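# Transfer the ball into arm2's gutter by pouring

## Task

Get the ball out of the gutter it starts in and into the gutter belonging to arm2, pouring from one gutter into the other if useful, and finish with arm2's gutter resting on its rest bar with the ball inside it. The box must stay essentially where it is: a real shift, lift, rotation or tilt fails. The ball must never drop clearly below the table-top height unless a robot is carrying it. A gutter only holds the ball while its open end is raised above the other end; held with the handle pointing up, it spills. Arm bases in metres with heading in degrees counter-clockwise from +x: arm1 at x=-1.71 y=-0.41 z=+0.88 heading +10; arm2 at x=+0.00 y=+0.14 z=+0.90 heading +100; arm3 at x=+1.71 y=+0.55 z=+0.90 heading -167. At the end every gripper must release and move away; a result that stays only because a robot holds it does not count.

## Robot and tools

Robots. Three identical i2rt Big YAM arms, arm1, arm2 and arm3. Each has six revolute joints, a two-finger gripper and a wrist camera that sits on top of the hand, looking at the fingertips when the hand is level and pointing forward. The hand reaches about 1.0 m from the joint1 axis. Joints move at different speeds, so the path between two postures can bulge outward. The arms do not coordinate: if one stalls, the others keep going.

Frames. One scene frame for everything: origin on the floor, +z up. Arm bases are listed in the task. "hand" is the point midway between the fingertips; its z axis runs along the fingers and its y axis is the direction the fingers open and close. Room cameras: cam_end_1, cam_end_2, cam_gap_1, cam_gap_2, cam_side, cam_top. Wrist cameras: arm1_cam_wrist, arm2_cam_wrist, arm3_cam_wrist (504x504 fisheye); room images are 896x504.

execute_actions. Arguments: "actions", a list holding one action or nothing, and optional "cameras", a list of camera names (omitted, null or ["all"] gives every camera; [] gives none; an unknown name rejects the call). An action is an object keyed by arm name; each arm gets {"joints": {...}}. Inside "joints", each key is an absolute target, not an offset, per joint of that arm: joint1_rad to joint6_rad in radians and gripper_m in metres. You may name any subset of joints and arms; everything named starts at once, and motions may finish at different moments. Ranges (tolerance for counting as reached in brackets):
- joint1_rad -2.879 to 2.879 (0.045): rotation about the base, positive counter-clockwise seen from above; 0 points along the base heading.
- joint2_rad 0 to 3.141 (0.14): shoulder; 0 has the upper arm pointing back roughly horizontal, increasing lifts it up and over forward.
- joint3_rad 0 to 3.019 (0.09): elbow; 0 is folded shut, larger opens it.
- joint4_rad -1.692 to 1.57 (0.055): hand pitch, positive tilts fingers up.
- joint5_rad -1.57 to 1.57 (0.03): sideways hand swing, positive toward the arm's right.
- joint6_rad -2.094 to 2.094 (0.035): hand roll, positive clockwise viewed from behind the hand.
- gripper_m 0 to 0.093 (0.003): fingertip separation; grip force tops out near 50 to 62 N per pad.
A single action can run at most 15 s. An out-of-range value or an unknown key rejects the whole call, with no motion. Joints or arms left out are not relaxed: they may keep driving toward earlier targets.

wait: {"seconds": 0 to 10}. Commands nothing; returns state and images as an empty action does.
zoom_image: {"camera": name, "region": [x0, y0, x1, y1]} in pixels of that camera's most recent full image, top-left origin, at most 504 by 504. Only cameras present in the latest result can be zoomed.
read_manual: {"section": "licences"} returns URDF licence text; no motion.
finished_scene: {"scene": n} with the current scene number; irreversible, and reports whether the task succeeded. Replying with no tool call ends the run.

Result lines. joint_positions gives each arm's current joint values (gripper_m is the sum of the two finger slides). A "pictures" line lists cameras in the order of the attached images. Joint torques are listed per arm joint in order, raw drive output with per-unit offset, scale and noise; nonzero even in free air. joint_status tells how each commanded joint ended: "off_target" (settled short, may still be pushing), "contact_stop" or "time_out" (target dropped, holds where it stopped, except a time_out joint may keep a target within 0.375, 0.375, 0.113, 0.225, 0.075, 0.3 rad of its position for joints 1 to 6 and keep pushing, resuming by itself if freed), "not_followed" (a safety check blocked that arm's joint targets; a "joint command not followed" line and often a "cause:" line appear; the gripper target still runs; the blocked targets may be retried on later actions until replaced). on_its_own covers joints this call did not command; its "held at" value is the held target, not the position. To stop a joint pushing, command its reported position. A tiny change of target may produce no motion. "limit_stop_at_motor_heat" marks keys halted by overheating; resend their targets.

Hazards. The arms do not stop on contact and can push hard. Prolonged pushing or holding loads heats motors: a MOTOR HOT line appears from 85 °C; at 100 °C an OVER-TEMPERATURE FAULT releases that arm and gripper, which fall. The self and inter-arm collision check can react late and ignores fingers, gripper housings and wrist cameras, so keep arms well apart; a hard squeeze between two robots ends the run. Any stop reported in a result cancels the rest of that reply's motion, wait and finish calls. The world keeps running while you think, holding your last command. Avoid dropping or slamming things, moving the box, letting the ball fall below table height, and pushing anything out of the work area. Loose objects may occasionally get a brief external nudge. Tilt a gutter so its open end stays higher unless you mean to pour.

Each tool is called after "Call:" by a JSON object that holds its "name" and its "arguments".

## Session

Call:
{"name": "execute_actions", "arguments": {"actions": []}}

Scene clock: 0.00 s.
Joint torques (N m, as the arm reports them, + toward a larger angle): no reading
arm1.joint_positions: joint1_rad=-0.019 joint2_rad=+0.339 joint3_rad=+1.325 joint4_rad=-1.388 joint5_rad=+0.068 joint6_rad=-0.065 gripper_m=+0.095
arm1.joint_status: not commanded
arm1.hand: x=-1.5927 y=-0.4079 z=+1.4225 quat_wxyz=(-0.554, +0.073, -0.829, -0.001) (m; scene frame)
arm2.joint_positions: joint1_rad=+0.425 joint2_rad=+0.377 joint3_rad=+1.539 joint4_rad=-1.254 joint5_rad=+0.206 joint6_rad=+0.079 gripper_m=+0.095
arm2.joint_status: not commanded
arm2.hand: x=-0.0251 y=+0.2417 z=+1.5612 quat_wxyz=(-0.353, +0.607, -0.430, -0.568) (m; scene frame)
arm3.joint_positions: joint1_rad=+0.666 joint2_rad=+0.610 joint3_rad=+1.508 joint4_rad=-1.336 joint5_rad=+0.253 joint6_rad=+0.707 gripper_m=+0.094
arm3.joint_status: not commanded
arm3.hand: x=+1.5525 y=+0.4127 z=+1.4977 quat_wxyz=(-0.309, -0.839, -0.012, +0.447) (m; scene frame)
pictures: arm1_cam_wrist, arm2_cam_wrist, arm3_cam_wrist, cam_end_1, cam_end_2, cam_gap_1, cam_gap_2, cam_side, cam_top
Images, in order (width x height): arm1_cam_wrist 504x504, arm2_cam_wrist 504x504, arm3_cam_wrist 504x504, cam_end_1 896x504, cam_end_2 896x504, cam_gap_1 896x504, cam_gap_2 896x504, cam_side 896x504, cam_top 896x504.

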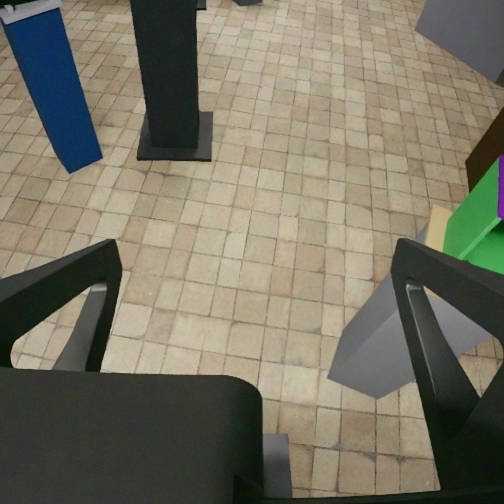

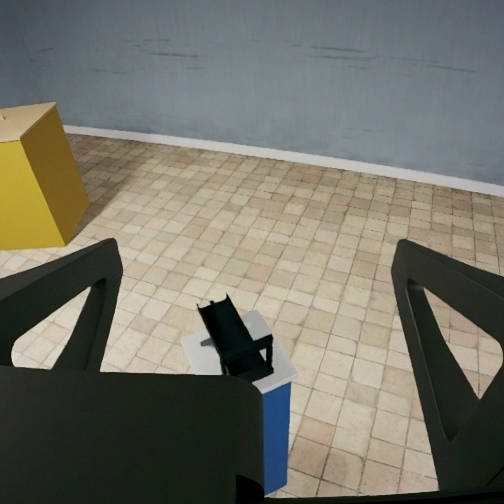

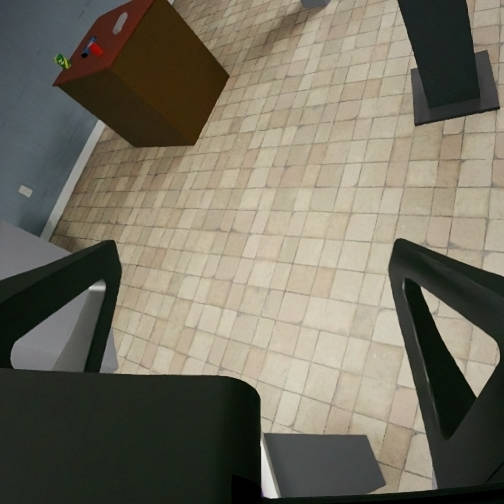

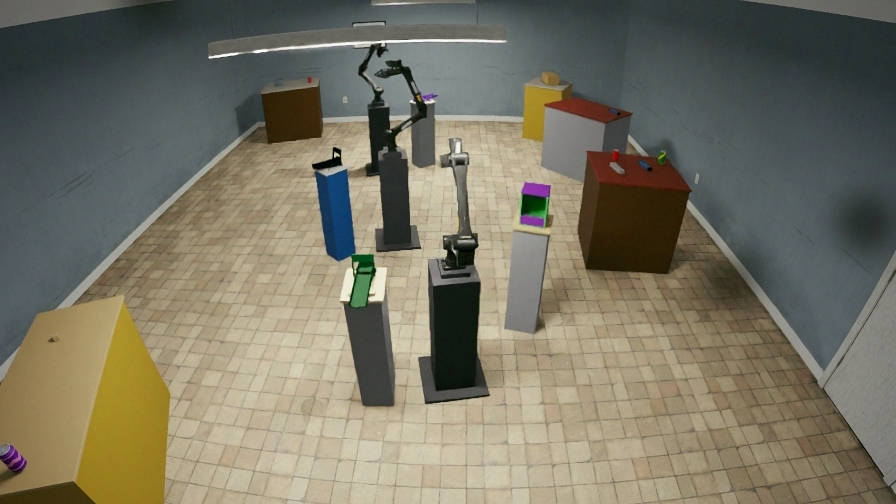

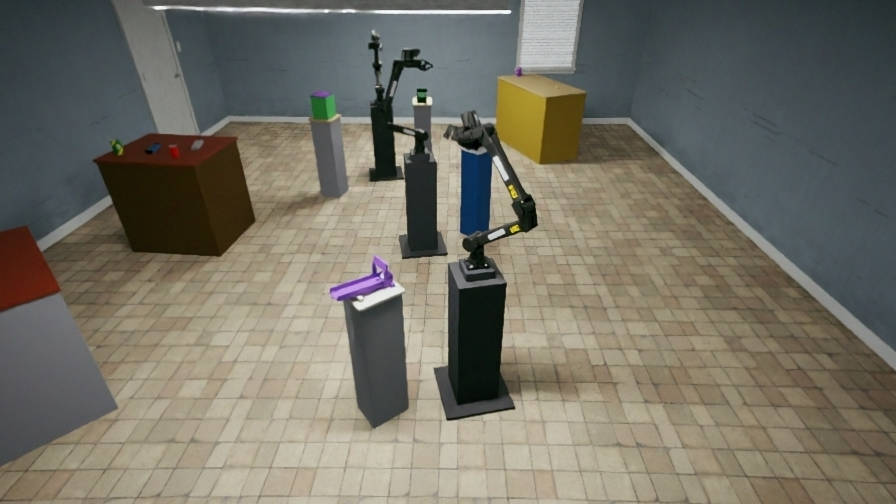

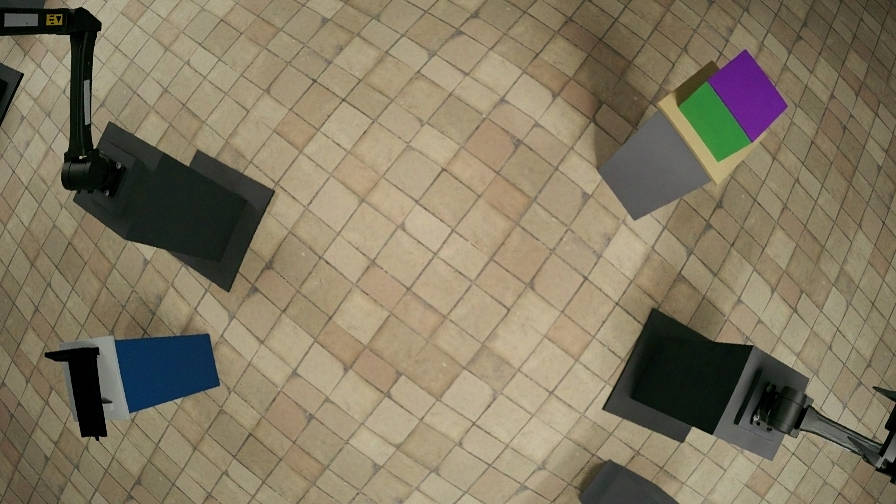

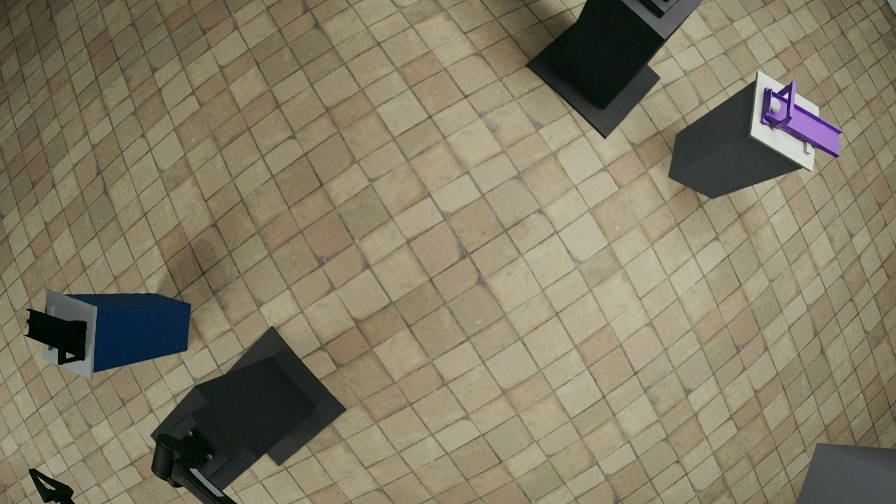

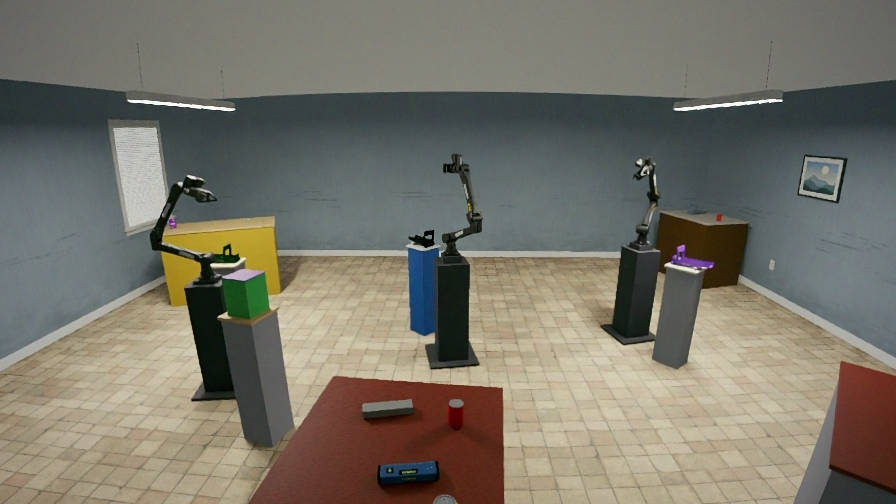

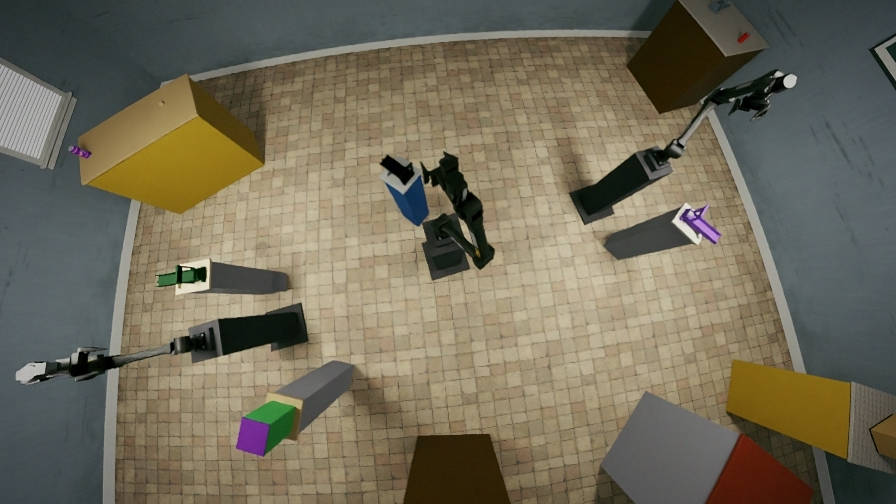

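Call:
{"name": "execute_actions", "arguments": {"actions": [{"arm2":{"joints":{"joint1_rad":0.25,"joint2_rad":1.69,"joint3_rad":1.93,"joint4_rad":-1.55,"joint5_rad":0,"joint6_rad":0}},"arm3":{"joints":{"joint1_rad":1.85,"joint2_rad":1.69,"joint3_rad":1.93,"joint4_rad":-1.55,"joint5_rad":0,"joint6_rad":0}}}], "cameras": ["arm2_cam_wrist","arm3_cam_wrist","cam_side"]}}

Scene clock: 6.47 s.
Joint torques (N m, as the arm reports them, + toward a larger angle): arm1=[0.44 6.17 8.59 2.44 0.06 0.07] | arm2=[ -0.32 -19.16  10.86   0.18  -0.27  -0.14] | arm3=[ -1.42 -14.16  14.6    0.37  -0.11  -0.14]
arm1.joint_positions: joint1_rad=-0.019 joint2_rad=+0.339 joint3_rad=+1.325 joint4_rad=-1.388 joint5_rad=+0.068 joint6_rad=-0.065 gripper_m=+0.095
arm1.joint_status: not commanded
arm1.hand: x=-1.5927 y=-0.4079 z=+1.4225 quat_wxyz=(-0.554, +0.073, -0.829, -0.001) (m; scene frame)
arm2.joint_positions: joint1_rad=+0.256 joint2_rad=+1.709 joint3_rad=+1.910 joint4_rad=-1.542 joint5_rad=+0.003 joint6_rad=+0.008 gripper_m=+0.095
arm2.joint_status: all done
arm2.hand: x=-0.2430 y=+0.6627 z=+1.2250 quat_wxyz=(-0.058, +0.836, -0.538, -0.089) (m; scene frame)
arm3.joint_positions: joint1_rad=+1.854 joint2_rad=+1.704 joint3_rad=+1.896 joint4_rad=-1.541 joint5_rad=+0.001 joint6_rad=+0.009 gripper_m=+0.094
arm3.joint_status: all done
arm3.hand: x=+1.9942 y=+0.0513 z=+1.2279 quat_wxyz=(-0.096, -0.505, -0.856, +0.056) (m; scene frame)
pictures: arm2_cam_wrist, arm3_cam_wrist, cam_side
Images, in order (width x height): arm2_cam_wrist 504x504, arm3_cam_wrist 504x504, cam_side 896x504.

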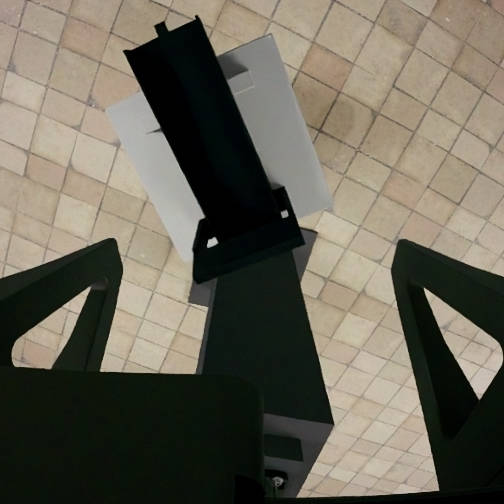

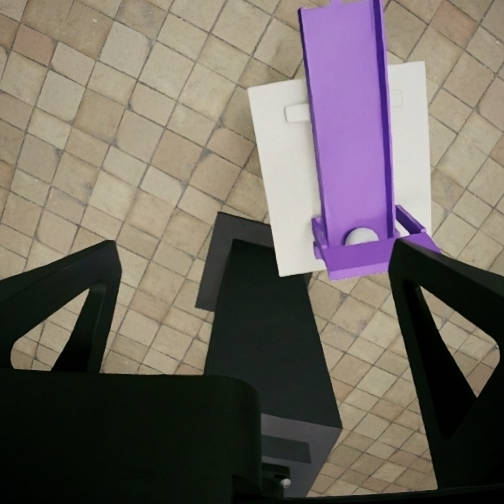

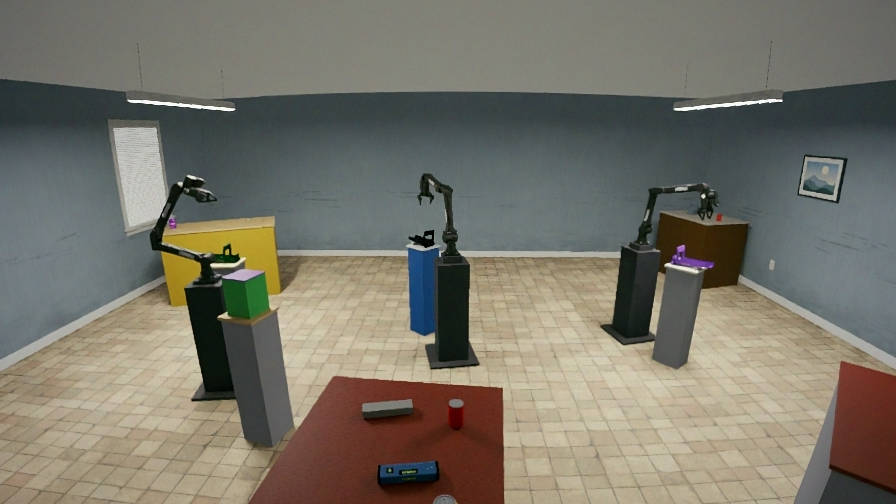

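Call:
{"name": "execute_actions", "arguments": {"actions": [{"arm2":{"joints":{"joint1_rad":0.24,"joint2_rad":1.53,"joint3_rad":1.265,"joint4_rad":-1.072,"joint5_rad":-0.085,"joint6_rad":1.19,"gripper_m":0.075}},"arm3":{"joints":{"joint1_rad":1.587,"joint2_rad":1.57,"joint3_rad":1.31,"joint4_rad":-1.079,"joint5_rad":-0.09,"joint6_rad":1.17,"gripper_m":0.075}}}], "cameras": ["arm2_cam_wrist","arm3_cam_wrist","cam_side"]}}

Scene clock: 25.07 s.
Joint torques (N m, as the arm reports them, + toward a larger angle): arm1=[0.42 6.19 8.58 2.44 0.06 0.08] | arm2=[ -0.6  -13.62   9.11   1.08  -0.24  -0.03] | arm3=[ -0.39 -11.97  12.2    1.13  -0.16   0.03]
arm1.joint_positions: joint1_rad=-0.019 joint2_rad=+0.339 joint3_rad=+1.325 joint4_rad=-1.388 joint5_rad=+0.068 joint6_rad=-0.065 gripper_m=+0.095
arm1.joint_status: not commanded
arm1.hand: x=-1.5927 y=-0.4079 z=+1.4225 quat_wxyz=(-0.554, +0.073, -0.829, -0.001) (m; scene frame)
arm2.joint_positions: joint1_rad=+0.252 joint2_rad=+1.533 joint3_rad=+1.263 joint4_rad=-1.086 joint5_rad=-0.082 joint6_rad=+1.182 gripper_m=+0.075
arm2.joint_status: all done
arm2.hand: x=-0.2214 y=+0.5863 z=+1.0633 quat_wxyz=(+0.043, +0.401, -0.910, -0.098) (m; scene frame)
arm3.joint_positions: joint1_rad=+1.584 joint2_rad=+1.578 joint3_rad=+1.297 joint4_rad=-1.094 joint5_rad=-0.087 joint6_rad=+1.161 gripper_m=+0.075
arm3.joint_status: all done
arm3.hand: x=+1.8519 y=+0.0581 z=+1.0599 quat_wxyz=(-0.101, -0.940, -0.324, -0.035) (m; scene frame)
pictures: arm2_cam_wrist, arm3_cam_wrist, cam_side
Images, in order (width x height): arm2_cam_wrist 504x504, arm3_cam_wrist 504x504, cam_side 896x504.

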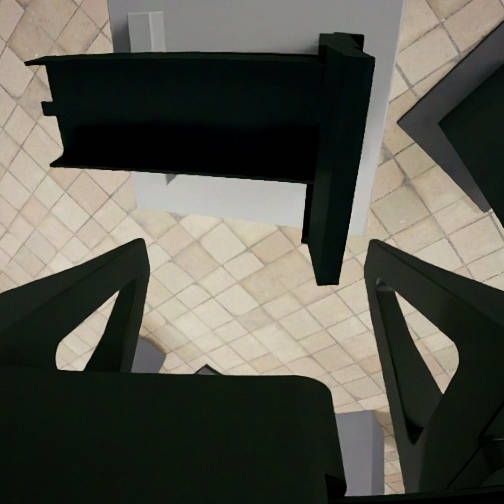

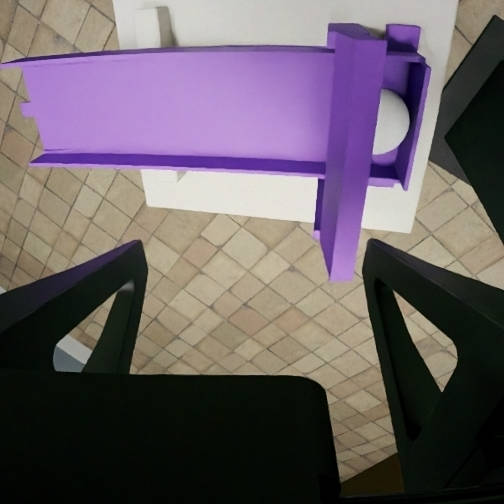

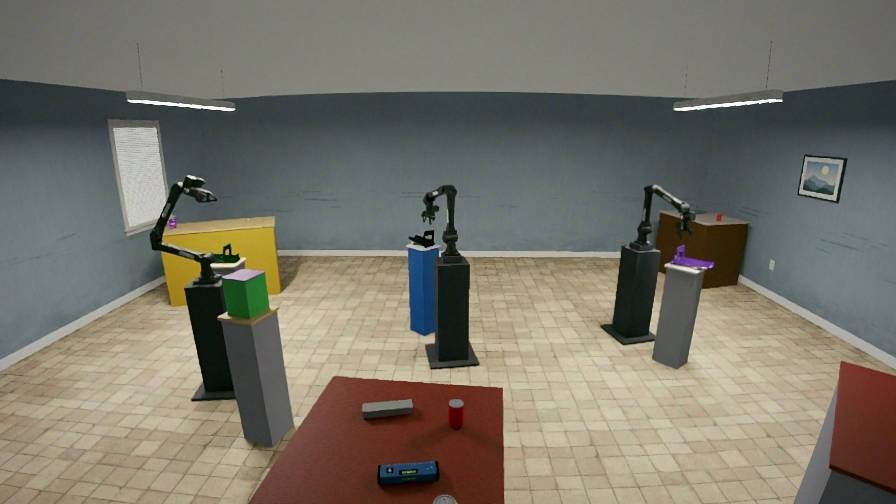

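Call:
{"name": "execute_actions", "arguments": {"actions": [{"arm2":{"joints":{"joint1_rad":0.22,"joint2_rad":1.52,"joint3_rad":1.085,"joint4_rad":-0.9}},"arm3":{"joints":{"joint1_rad":1.567,"joint2_rad":1.56,"joint3_rad":1.133,"joint4_rad":-0.909}}}], "cameras": ["arm2_cam_wrist","arm3_cam_wrist","cam_side"]}}

Scene clock: 32.97 s.
Joint torques (N m, as the arm reports them, + toward a larger angle): arm1=[0.44 6.22 8.59 2.44 0.05 0.07] | arm2=[  0.04 -14.05   8.46   1.01  -0.21  -0.03] | arm3=[ -1.43 -11.41  11.53   1.09  -0.15   0.03]
arm1.joint_positions: joint1_rad=-0.019 joint2_rad=+0.339 joint3_rad=+1.325 joint4_rad=-1.388 joint5_rad=+0.068 joint6_rad=-0.065 gripper_m=+0.095
arm1.joint_status: not commanded
arm1.hand: x=-1.5927 y=-0.4079 z=+1.4225 quat_wxyz=(-0.554, +0.073, -0.829, -0.001) (m; scene frame)
arm2.joint_positions: joint1_rad=+0.227 joint2_rad=+1.533 joint3_rad=+1.084 joint4_rad=-0.914 joint5_rad=-0.083 joint6_rad=+1.183 gripper_m=+0.075
arm2.joint_status: all done
arm2.hand: x=-0.1997 y=+0.5672 z=+0.9997 quat_wxyz=(+0.042, +0.389, -0.915, -0.095) (m; scene frame)
arm3.joint_positions: joint1_rad=+1.576 joint2_rad=+1.574 joint3_rad=+1.121 joint4_rad=-0.923 joint5_rad=-0.087 joint6_rad=+1.162 gripper_m=+0.075
arm3.joint_status: all done
arm3.hand: x=+1.8421 y=+0.0815 z=+0.9990 quat_wxyz=(-0.101, -0.942, -0.319, -0.035) (m; scene frame)
pictures: arm2_cam_wrist, arm3_cam_wrist, cam_side
Images, in order (width x height): arm2_cam_wrist 504x504, arm3_cam_wrist 504x504, cam_side 896x504.

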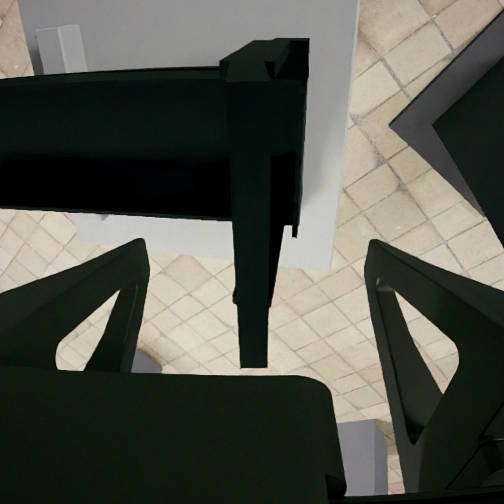

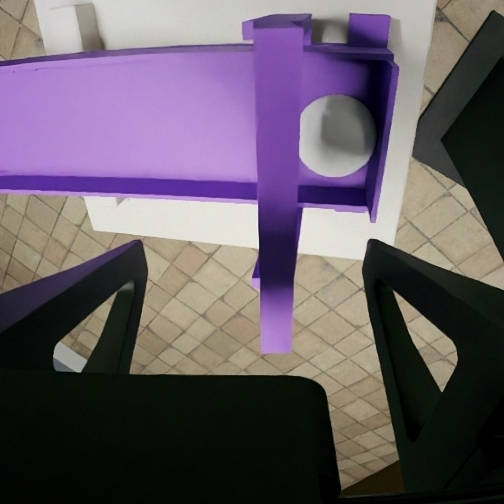

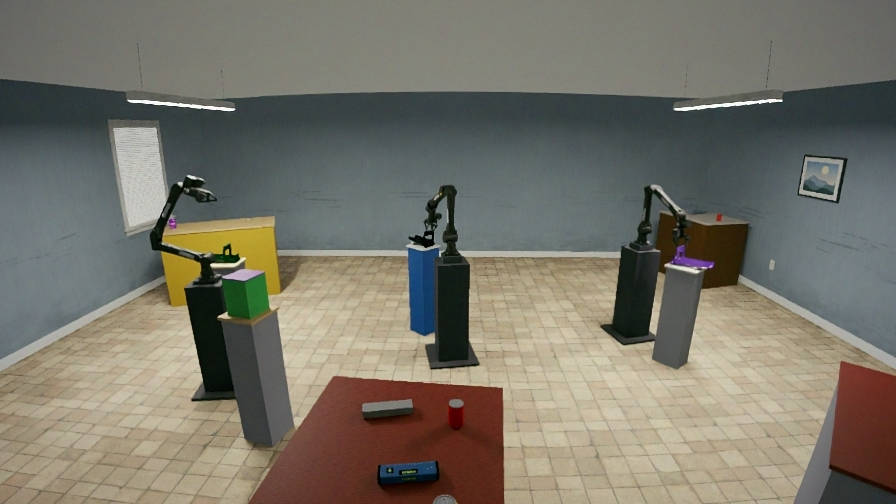

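Call:
{"name": "execute_actions", "arguments": {"actions": [{"arm2":{"joints":{"joint1_rad":0.2,"joint2_rad":1.625,"joint3_rad":1.066,"joint4_rad":-0.773}},"arm3":{"joints":{"joint1_rad":1.547,"joint2_rad":1.66,"joint3_rad":1.115,"joint4_rad":-0.785}}}], "cameras": ["arm2_cam_wrist","arm3_cam_wrist","cam_side"]}}

Call:
{"name": "zoom_image", "arguments": {"camera": "cam_side", "region": [630, 180, 730, 280]}}

Call:
{"name": "zoom_image", "arguments": {"camera": "cam_side", "region": [390, 180, 470, 260]}}

Scene clock: 42.40 s.
Joint torques (N m, as the arm reports them, + toward a larger angle): arm1=[0.41 6.19 8.58 2.44 0.05 0.07] | arm2=[ -0.24 -13.48   7.69   0.97  -0.21  -0.05] | arm3=[ -0.92 -11.13  10.67   1.11  -0.16   0.04]
arm1.joint_positions: joint1_rad=-0.019 joint2_rad=+0.339 joint3_rad=+1.325 joint4_rad=-1.388 joint5_rad=+0.068 joint6_rad=-0.065 gripper_m=+0.095
arm1.joint_status: not commanded
arm1.hand: x=-1.5927 y=-0.4079 z=+1.4225 quat_wxyz=(-0.554, +0.073, -0.829, -0.001) (m; scene frame)
arm2.joint_positions: joint1_rad=+0.208 joint2_rad=+1.620 joint3_rad=+1.069 joint4_rad=-0.787 joint5_rad=-0.083 joint6_rad=+1.183 gripper_m=+0.075
arm2.joint_status: all done
arm2.hand: x=-0.1991 y=+0.5887 z=+0.9600 quat_wxyz=(+0.041, +0.380, -0.918, -0.108) (m; scene frame)
arm3.joint_positions: joint1_rad=+1.552 joint2_rad=+1.660 joint3_rad=+1.108 joint4_rad=-0.799 joint5_rad=-0.087 joint6_rad=+1.162 gripper_m=+0.075
arm3.joint_status: all done
arm3.hand: x=+1.8353 y=+0.0592 z=+0.9595 quat_wxyz=(-0.113, -0.944, -0.308, -0.032) (m; scene frame)
pictures: arm2_cam_wrist, arm3_cam_wrist, cam_side
Images, in order (width x height): arm2_cam_wrist 504x504, arm3_cam_wrist 504x504, cam_side 896x504.

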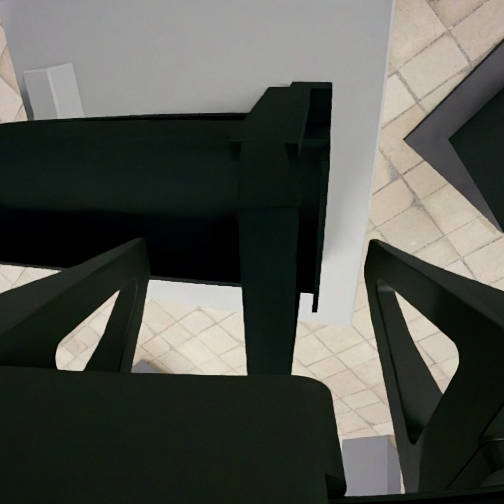

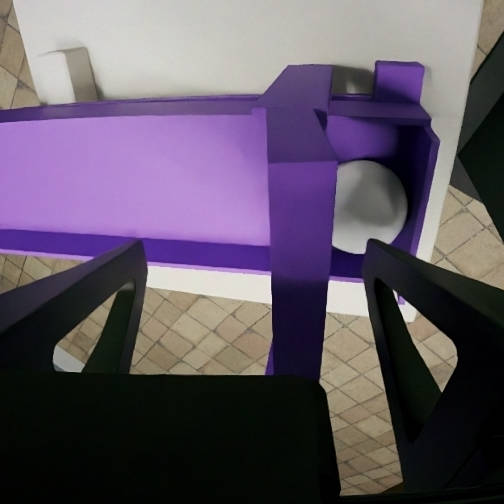

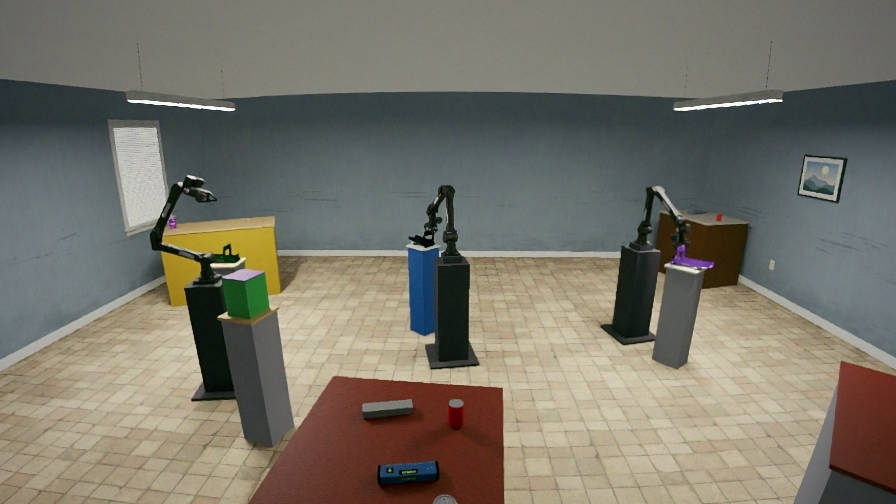

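Region (630, 180, 730, 280) of cam_side's 896x504 image, scaled by 5.040, with more detail than that image has.

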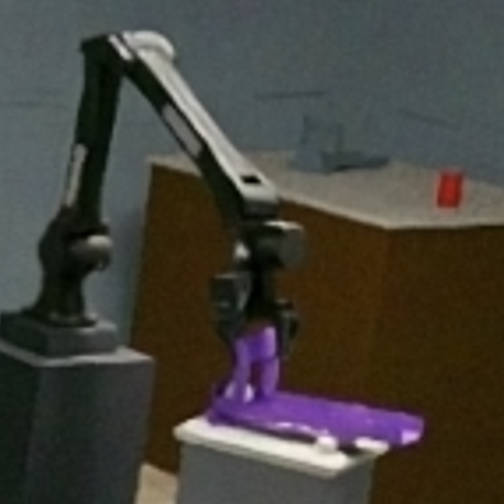

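Region (390, 180, 470, 260) of cam_side's 896x504 image, scaled by 6.300, with more detail than that image has.

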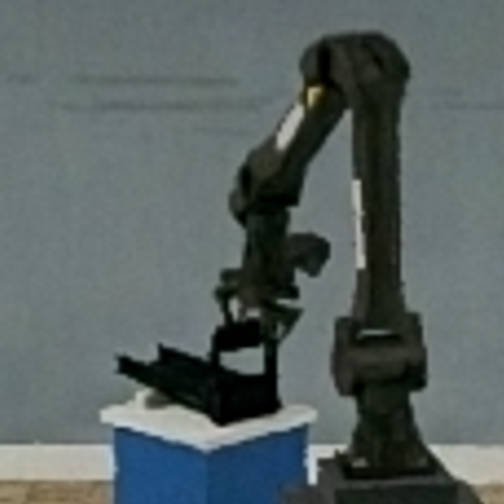

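Call:
{"name": "execute_actions", "arguments": {"actions": [{"arm2":{"joints":{"gripper_m":0.0}},"arm3":{"joints":{"gripper_m":0.0}}}], "cameras": ["arm2_cam_wrist","arm3_cam_wrist","cam_side"]}}

Call:
{"name": "zoom_image", "arguments": {"camera": "cam_side", "region": [390, 180, 470, 260]}}

Scene clock: 47.80 s.
Joint torques (N m, as the arm reports them, + toward a larger angle): arm1=[0.41 6.17 8.59 2.43 0.06 0.07] | arm2=[ -0.45 -13.54   7.73   0.9   -0.15  -0.06] | arm3=[ -0.93 -11.36  10.61   1.08  -0.17   0.01]
arm1.joint_positions: joint1_rad=-0.019 joint2_rad=+0.339 joint3_rad=+1.325 joint4_rad=-1.388 joint5_rad=+0.068 joint6_rad=-0.065 gripper_m=+0.095
arm1.joint_status: not commanded
arm1.hand: x=-1.5927 y=-0.4079 z=+1.4225 quat_wxyz=(-0.554, +0.073, -0.829, -0.001) (m; scene frame)
arm2.joint_positions: joint1_rad=+0.208 joint2_rad=+1.620 joint3_rad=+1.069 joint4_rad=-0.784 joint5_rad=-0.084 joint6_rad=+1.184 gripper_m=+0.012
arm2.joint_status: gripper_m off_target (ended at +0.012, target +0.000)
arm2.hand: x=-0.1995 y=+0.5893 z=+0.9602 quat_wxyz=(+0.042, +0.380, -0.918, -0.109) (m; scene frame)
arm3.joint_positions: joint1_rad=+1.551 joint2_rad=+1.660 joint3_rad=+1.107 joint4_rad=-0.797 joint5_rad=-0.087 joint6_rad=+1.165 gripper_m=+0.011
arm3.joint_status: gripper_m off_target (ended at +0.011, target +0.000)
arm3.hand: x=+1.8348 y=+0.0591 z=+0.9592 quat_wxyz=(-0.113, -0.944, -0.307, -0.032) (m; scene frame)
pictures: arm2_cam_wrist, arm3_cam_wrist, cam_side
Images, in order (width x height): arm2_cam_wrist 504x504, arm3_cam_wrist 504x504, cam_side 896x504.

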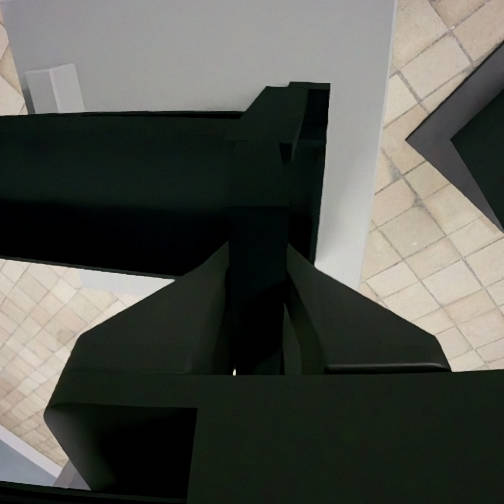

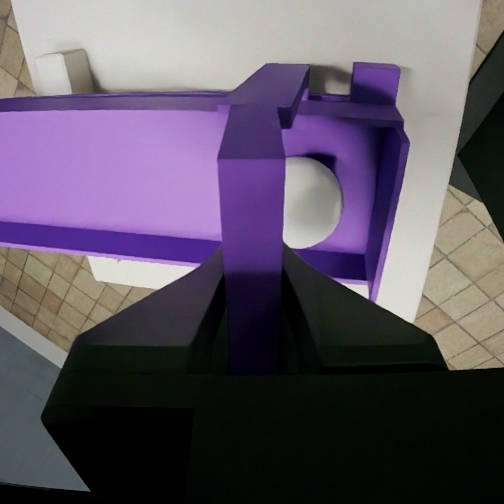

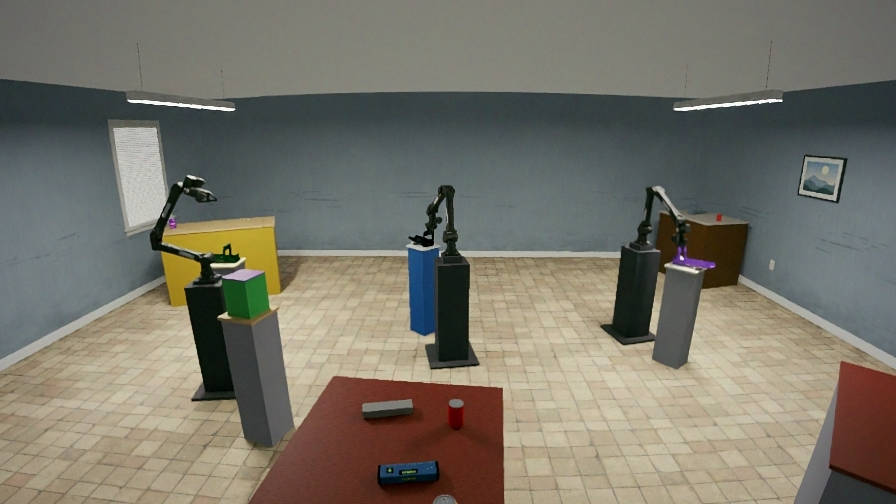

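Region (390, 180, 470, 260) of cam_side's 896x504 image, scaled by 6.300, with more detail than that image has.

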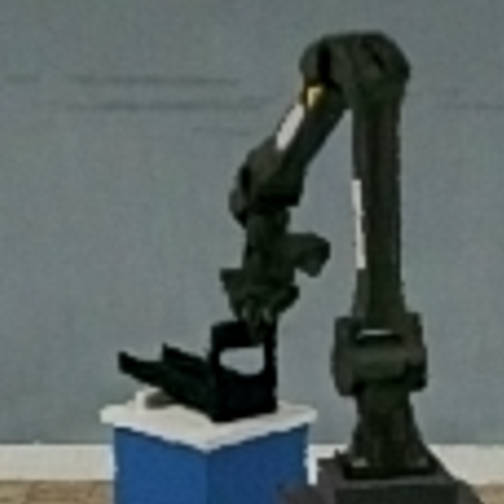

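Call:
{"name": "execute_actions", "arguments": {"actions": [{"arm2":{"joints":{"gripper_m":0.05}},"arm3":{"joints":{"joint2_rad":1.58,"joint3_rad":1.22,"joint4_rad":-0.78}}}], "cameras": ["arm3_cam_wrist"]}}

Call:
{"name": "execute_actions", "arguments": {"actions": [{"arm2":{"joints":{"joint2_rad":1.65,"joint3_rad":1.04,"joint4_rad":-0.73}},"arm3":{"joints":{"joint2_rad":1.5,"joint3_rad":1.5,"joint4_rad":-1.12}}}], "cameras": ["arm2_cam_wrist","arm3_cam_wrist"]}}

Scene clock: 53.83 s.
Joint torques (N m, as the arm reports them, + toward a larger angle): arm1=[0.41 6.16 8.59 2.44 0.06 0.08] | arm2=[  0.33 -13.71   7.64   0.98  -0.14  -0.05] | arm3=[ -0.9  -13.25  15.79   1.4   -0.17  -0.01]
arm1.joint_positions: joint1_rad=-0.019 joint2_rad=+0.339 joint3_rad=+1.325 joint4_rad=-1.388 joint5_rad=+0.068 joint6_rad=-0.065 gripper_m=+0.095
arm1.joint_status: not commanded
arm1.hand: x=-1.5927 y=-0.4079 z=+1.4225 quat_wxyz=(-0.554, +0.073, -0.829, -0.001) (m; scene frame)
arm2.joint_positions: joint1_rad=+0.208 joint2_rad=+1.620 joint3_rad=+1.069 joint4_rad=-0.784 joint5_rad=-0.084 joint6_rad=+1.184 gripper_m=+0.050
arm2.joint_status: all done
arm2.hand: x=-0.1995 y=+0.5893 z=+0.9602 quat_wxyz=(+0.042, +0.380, -0.918, -0.109) (m; scene frame)
arm3.joint_positions: joint1_rad=+1.551 joint2_rad=+1.610 joint3_rad=+1.168 joint4_rad=-0.797 joint5_rad=-0.087 joint6_rad=+1.165 gripper_m=+0.011
arm3.joint_status: all done
arm3.hand: x=+1.8407 y=+0.0320 z=+1.0086 quat_wxyz=(-0.168, -0.936, -0.307, -0.027) (m; scene frame)
pictures: arm3_cam_wrist
Images, in order (width x height): arm3_cam_wrist 504x504.

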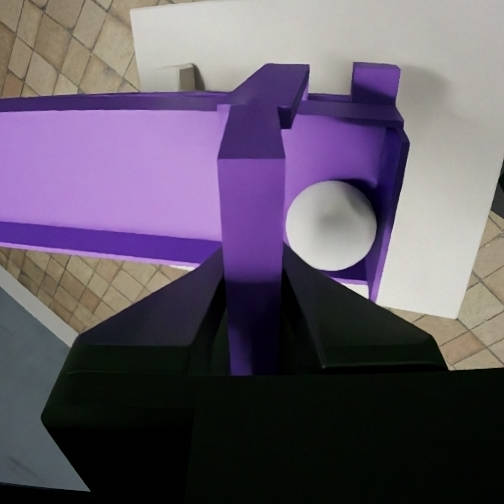

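Scene clock: 54.93 s.
Joint torques (N m, as the arm reports them, + toward a larger angle): arm1=[0.43 6.18 8.59 2.44 0.06 0.07] | arm2=[ -0.41 -12.53   7.26   1.1   -0.14  -0.03] | arm3=[ -1.02 -11.6   16.12   0.78  -0.17  -0.02]
arm1.joint_positions: joint1_rad=-0.019 joint2_rad=+0.339 joint3_rad=+1.325 joint4_rad=-1.388 joint5_rad=+0.068 joint6_rad=-0.065 gripper_m=+0.095
arm1.joint_status: not commanded
arm1.hand: x=-1.5927 y=-0.4079 z=+1.4225 quat_wxyz=(-0.554, +0.073, -0.829, -0.001) (m; scene frame)
arm2.joint_positions: joint1_rad=+0.208 joint2_rad=+1.633 joint3_rad=+1.047 joint4_rad=-0.744 joint5_rad=-0.084 joint6_rad=+1.184 gripper_m=+0.050
arm2.joint_status: all done
arm2.hand: x=-0.1989 y=+0.5880 z=+0.9480 quat_wxyz=(+0.042, +0.380, -0.917, -0.112) (m; scene frame)
arm3.joint_positions: joint1_rad=+1.551 joint2_rad=+1.507 joint3_rad=+1.455 joint4_rad=-1.118 joint5_rad=-0.087 joint6_rad=+1.165 gripper_m=+0.011
arm3.joint_status: all done
arm3.hand: x=+1.8435 y=+0.0191 z=+1.1647 quat_wxyz=(-0.202, -0.930, -0.306, -0.023) (m; scene frame)
pictures: arm2_cam_wrist, arm3_cam_wrist
Images, in order (width x height): arm2_cam_wrist 504x504, arm3_cam_wrist 504x504.

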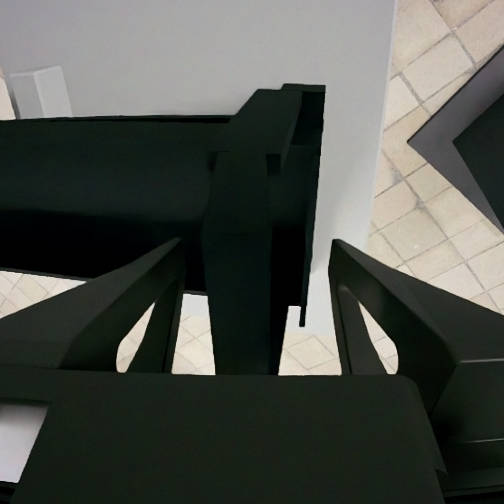

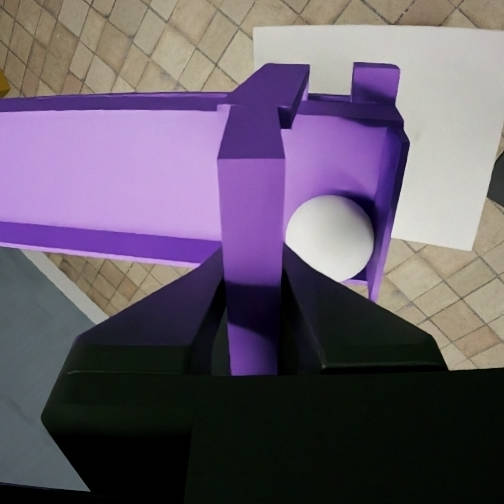

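Call:
{"name": "execute_actions", "arguments": {"actions": [{"arm2":{"joints":{"gripper_m":0.0}},"arm3":{"joints":{"joint6_rad":1.57,"joint5_rad":0,"joint4_rad":-1.15}}}], "cameras": ["arm2_cam_wrist","arm3_cam_wrist"]}}

Call:
{"name": "execute_actions", "arguments": {"actions": [{"arm2":{"joints":{"joint2_rad":1.53,"joint3_rad":1.3,"joint4_rad":-1.07}},"arm3":{"joints":{"joint1_rad":0.8}}}], "cameras": ["arm2_cam_wrist","arm3_cam_wrist","cam_side"]}}

Scene clock: 60.40 s.
Joint torques (N m, as the arm reports them, + toward a larger angle): arm1=[0.46 6.19 8.6  2.44 0.06 0.07] | arm2=[ -0.08 -12.63   7.32   1.    -0.18  -0.05] | arm3=[ -0.93 -11.14  16.     0.71   0.1    0.06]
arm1.joint_positions: joint1_rad=-0.019 joint2_rad=+0.339 joint3_rad=+1.325 joint4_rad=-1.388 joint5_rad=+0.068 joint6_rad=-0.065 gripper_m=+0.095
arm1.joint_status: not commanded
arm1.hand: x=-1.5927 y=-0.4079 z=+1.4225 quat_wxyz=(-0.554, +0.073, -0.829, -0.001) (m; scene frame)
arm2.joint_positions: joint1_rad=+0.208 joint2_rad=+1.633 joint3_rad=+1.046 joint4_rad=-0.742 joint5_rad=-0.084 joint6_rad=+1.185 gripper_m=+0.011
arm2.joint_status: gripper_m off_target (ended at +0.011, target +0.000)
arm2.hand: x=-0.1990 y=+0.5883 z=+0.9480 quat_wxyz=(+0.042, +0.379, -0.917, -0.112) (m; scene frame)
arm3.joint_positions: joint1_rad=+1.551 joint2_rad=+1.507 joint3_rad=+1.455 joint4_rad=-1.147 joint5_rad=-0.003 joint6_rad=+1.561 gripper_m=+0.011
arm3.joint_status: all done
arm3.hand: x=+1.8281 y=+0.0224 z=+1.1614 quat_wxyz=(-0.184, -0.977, -0.109, -0.020) (m; scene frame)
pictures: arm2_cam_wrist, arm3_cam_wrist
Images, in order (width x height): arm2_cam_wrist 504x504, arm3_cam_wrist 504x504.

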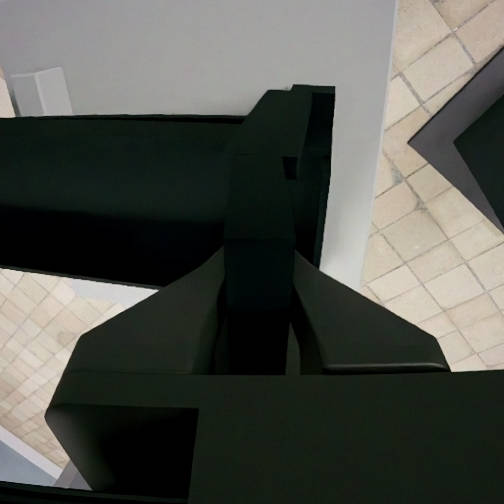

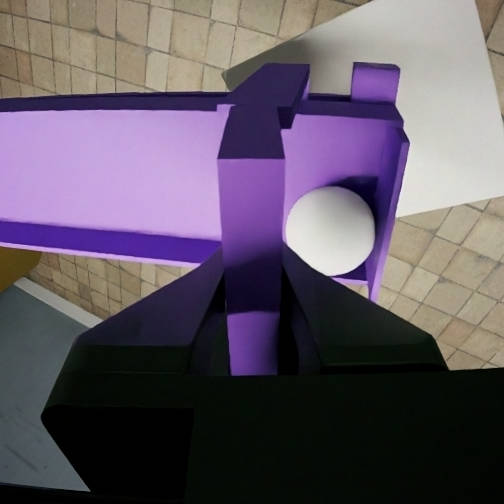

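Scene clock: 61.87 s.
Joint torques (N m, as the arm reports them, + toward a larger angle): arm1=[0.46 6.18 8.59 2.45 0.06 0.07] | arm2=[  0.21 -14.78  12.69   0.15  -0.17  -0.03] | arm3=[  0.26 -11.22  16.04   0.73  -0.17  -0.01]
arm1.joint_positions: joint1_rad=-0.019 joint2_rad=+0.339 joint3_rad=+1.325 joint4_rad=-1.388 joint5_rad=+0.068 joint6_rad=-0.065 gripper_m=+0.095
arm1.joint_status: not commanded
arm1.hand: x=-1.5927 y=-0.4079 z=+1.4225 quat_wxyz=(-0.554, +0.073, -0.829, -0.001) (m; scene frame)
arm2.joint_positions: joint1_rad=+0.208 joint2_rad=+1.543 joint3_rad=+1.254 joint4_rad=-1.066 joint5_rad=-0.084 joint6_rad=+1.185 gripper_m=+0.011
arm2.joint_status: all done
arm2.hand: x=-0.2027 y=+0.5973 z=+1.0559 quat_wxyz=(+0.042, +0.379, -0.919, -0.100) (m; scene frame)
arm3.joint_positions: joint1_rad=+0.792 joint2_rad=+1.508 joint3_rad=+1.455 joint4_rad=-1.147 joint5_rad=+0.005 joint6_rad=+1.564 gripper_m=+0.011
arm3.joint_status: all done
arm3.hand: x=+1.4346 y=+0.0892 z=+1.1608 quat_wxyz=(-0.177, -0.947, +0.263, +0.053) (m; scene frame)
pictures: arm2_cam_wrist, arm3_cam_wrist, cam_side
Images, in order (width x height): arm2_cam_wrist 504x504, arm3_cam_wrist 504x504, cam_side 896x504.

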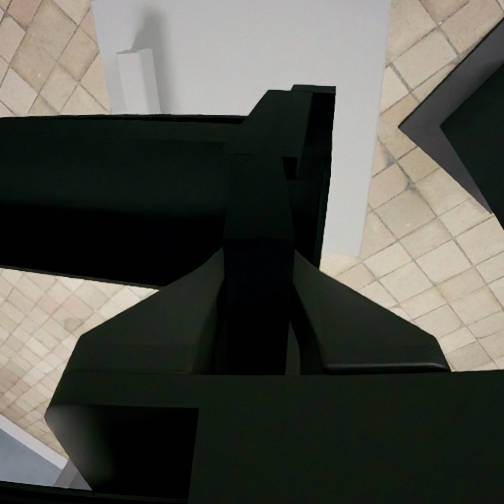

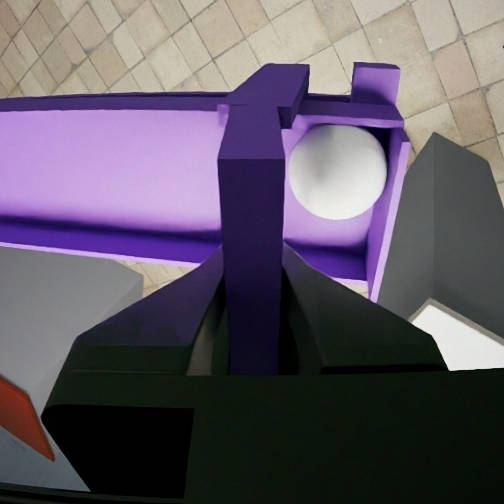

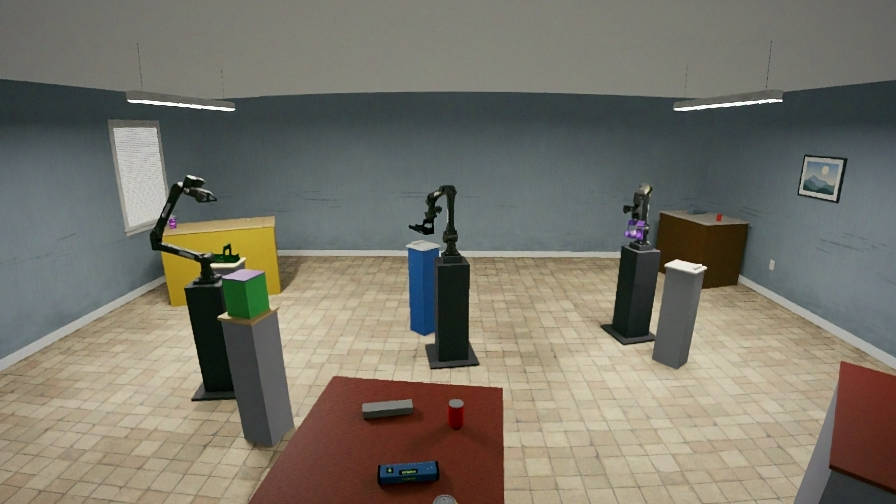

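Call:
{"name": "execute_actions", "arguments": {"actions": [{"arm2":{"joints":{"joint2_rad":1.6,"joint3_rad":1.6,"joint4_rad":-1.3,"joint5_rad":0,"joint6_rad":1.57}},"arm3":{"joints":{"joint1_rad":-0.008}}}], "cameras": ["arm3_cam_wrist"]}}

Call:
{"name": "execute_actions", "arguments": {"actions": [{"arm2":{"joints":{"joint1_rad":-1.51}}}], "cameras": ["cam_side","cam_gap_2"]}}

Scene clock: 70.63 s.
Joint torques (N m, as the arm reports them, + toward a larger angle): arm1=[0.44 6.19 8.59 2.43 0.06 0.08] | arm2=[  0.23 -16.9   13.71   0.28   0.03  -0.02] | arm3=[  0.24 -11.39  16.     0.74  -0.16  -0.03]
arm1.joint_positions: joint1_rad=-0.019 joint2_rad=+0.339 joint3_rad=+1.325 joint4_rad=-1.388 joint5_rad=+0.068 joint6_rad=-0.065 gripper_m=+0.095
arm1.joint_status: not commanded
arm1.hand: x=-1.5927 y=-0.4079 z=+1.4225 quat_wxyz=(-0.554, +0.073, -0.829, -0.001) (m; scene frame)
arm2.joint_positions: joint1_rad=+0.208 joint2_rad=+1.613 joint3_rad=+1.546 joint4_rad=-1.296 joint5_rad=-0.002 joint6_rad=+1.561 gripper_m=+0.011
arm2.joint_status: all done
arm2.hand: x=-0.2052 y=+0.6405 z=+1.1327 quat_wxyz=(+0.019, +0.197, -0.976, -0.094) (m; scene frame)
arm3.joint_positions: joint1_rad=-0.017 joint2_rad=+1.509 joint3_rad=+1.455 joint4_rad=-1.147 joint5_rad=+0.005 joint6_rad=+1.566 gripper_m=+0.011
arm3.joint_status: all done
arm3.hand: x=+1.1904 y=+0.4333 z=+1.1602 quat_wxyz=(-0.141, -0.767, +0.615, +0.117) (m; scene frame)
pictures: arm3_cam_wrist
Images, in order (width x height): arm3_cam_wrist 504x504.

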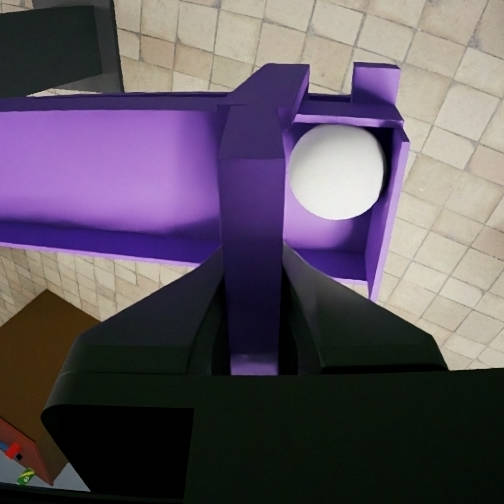

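Scene clock: 72.53 s.
Joint torques (N m, as the arm reports them, + toward a larger angle): arm1=[0.41 6.19 8.59 2.44 0.06 0.07] | arm2=[  1.06 -16.48  13.81   0.25  -0.14  -0.05] | arm3=[  0.24 -11.36  16.01   0.74  -0.17  -0.02]
arm1.joint_positions: joint1_rad=-0.019 joint2_rad=+0.339 joint3_rad=+1.325 joint4_rad=-1.388 joint5_rad=+0.068 joint6_rad=-0.065 gripper_m=+0.095
arm1.joint_status: not commanded
arm1.hand: x=-1.5927 y=-0.4079 z=+1.4225 quat_wxyz=(-0.554, +0.073, -0.829, -0.001) (m; scene frame)
arm2.joint_positions: joint1_rad=-1.518 joint2_rad=+1.613 joint3_rad=+1.546 joint4_rad=-1.296 joint5_rad=+0.003 joint6_rad=+1.563 gripper_m=+0.011
arm2.joint_status: all done
arm2.hand: x=+0.5217 y=+0.2665 z=+1.1431 quat_wxyz=(-0.073, -0.613, -0.783, -0.077) (m; scene frame)
arm3.joint_positions: joint1_rad=-0.017 joint2_rad=+1.509 joint3_rad=+1.455 joint4_rad=-1.147 joint5_rad=+0.005 joint6_rad=+1.566 gripper_m=+0.011
arm3.joint_status: not commanded
arm3.hand: x=+1.1904 y=+0.4333 z=+1.1602 quat_wxyz=(-0.141, -0.767, +0.615, +0.117) (m; scene frame)
pictures: cam_gap_2, cam_side
Images, in order (width x height): cam_gap_2 896x504, cam_side 896x504.

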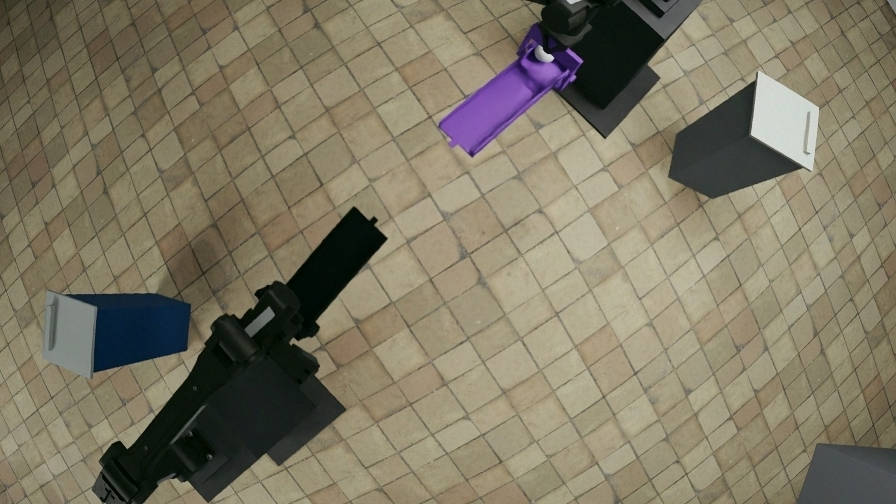

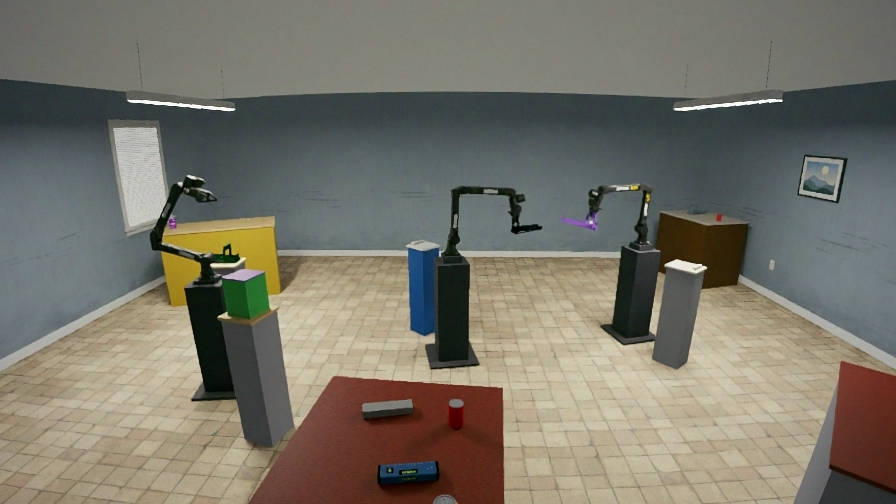

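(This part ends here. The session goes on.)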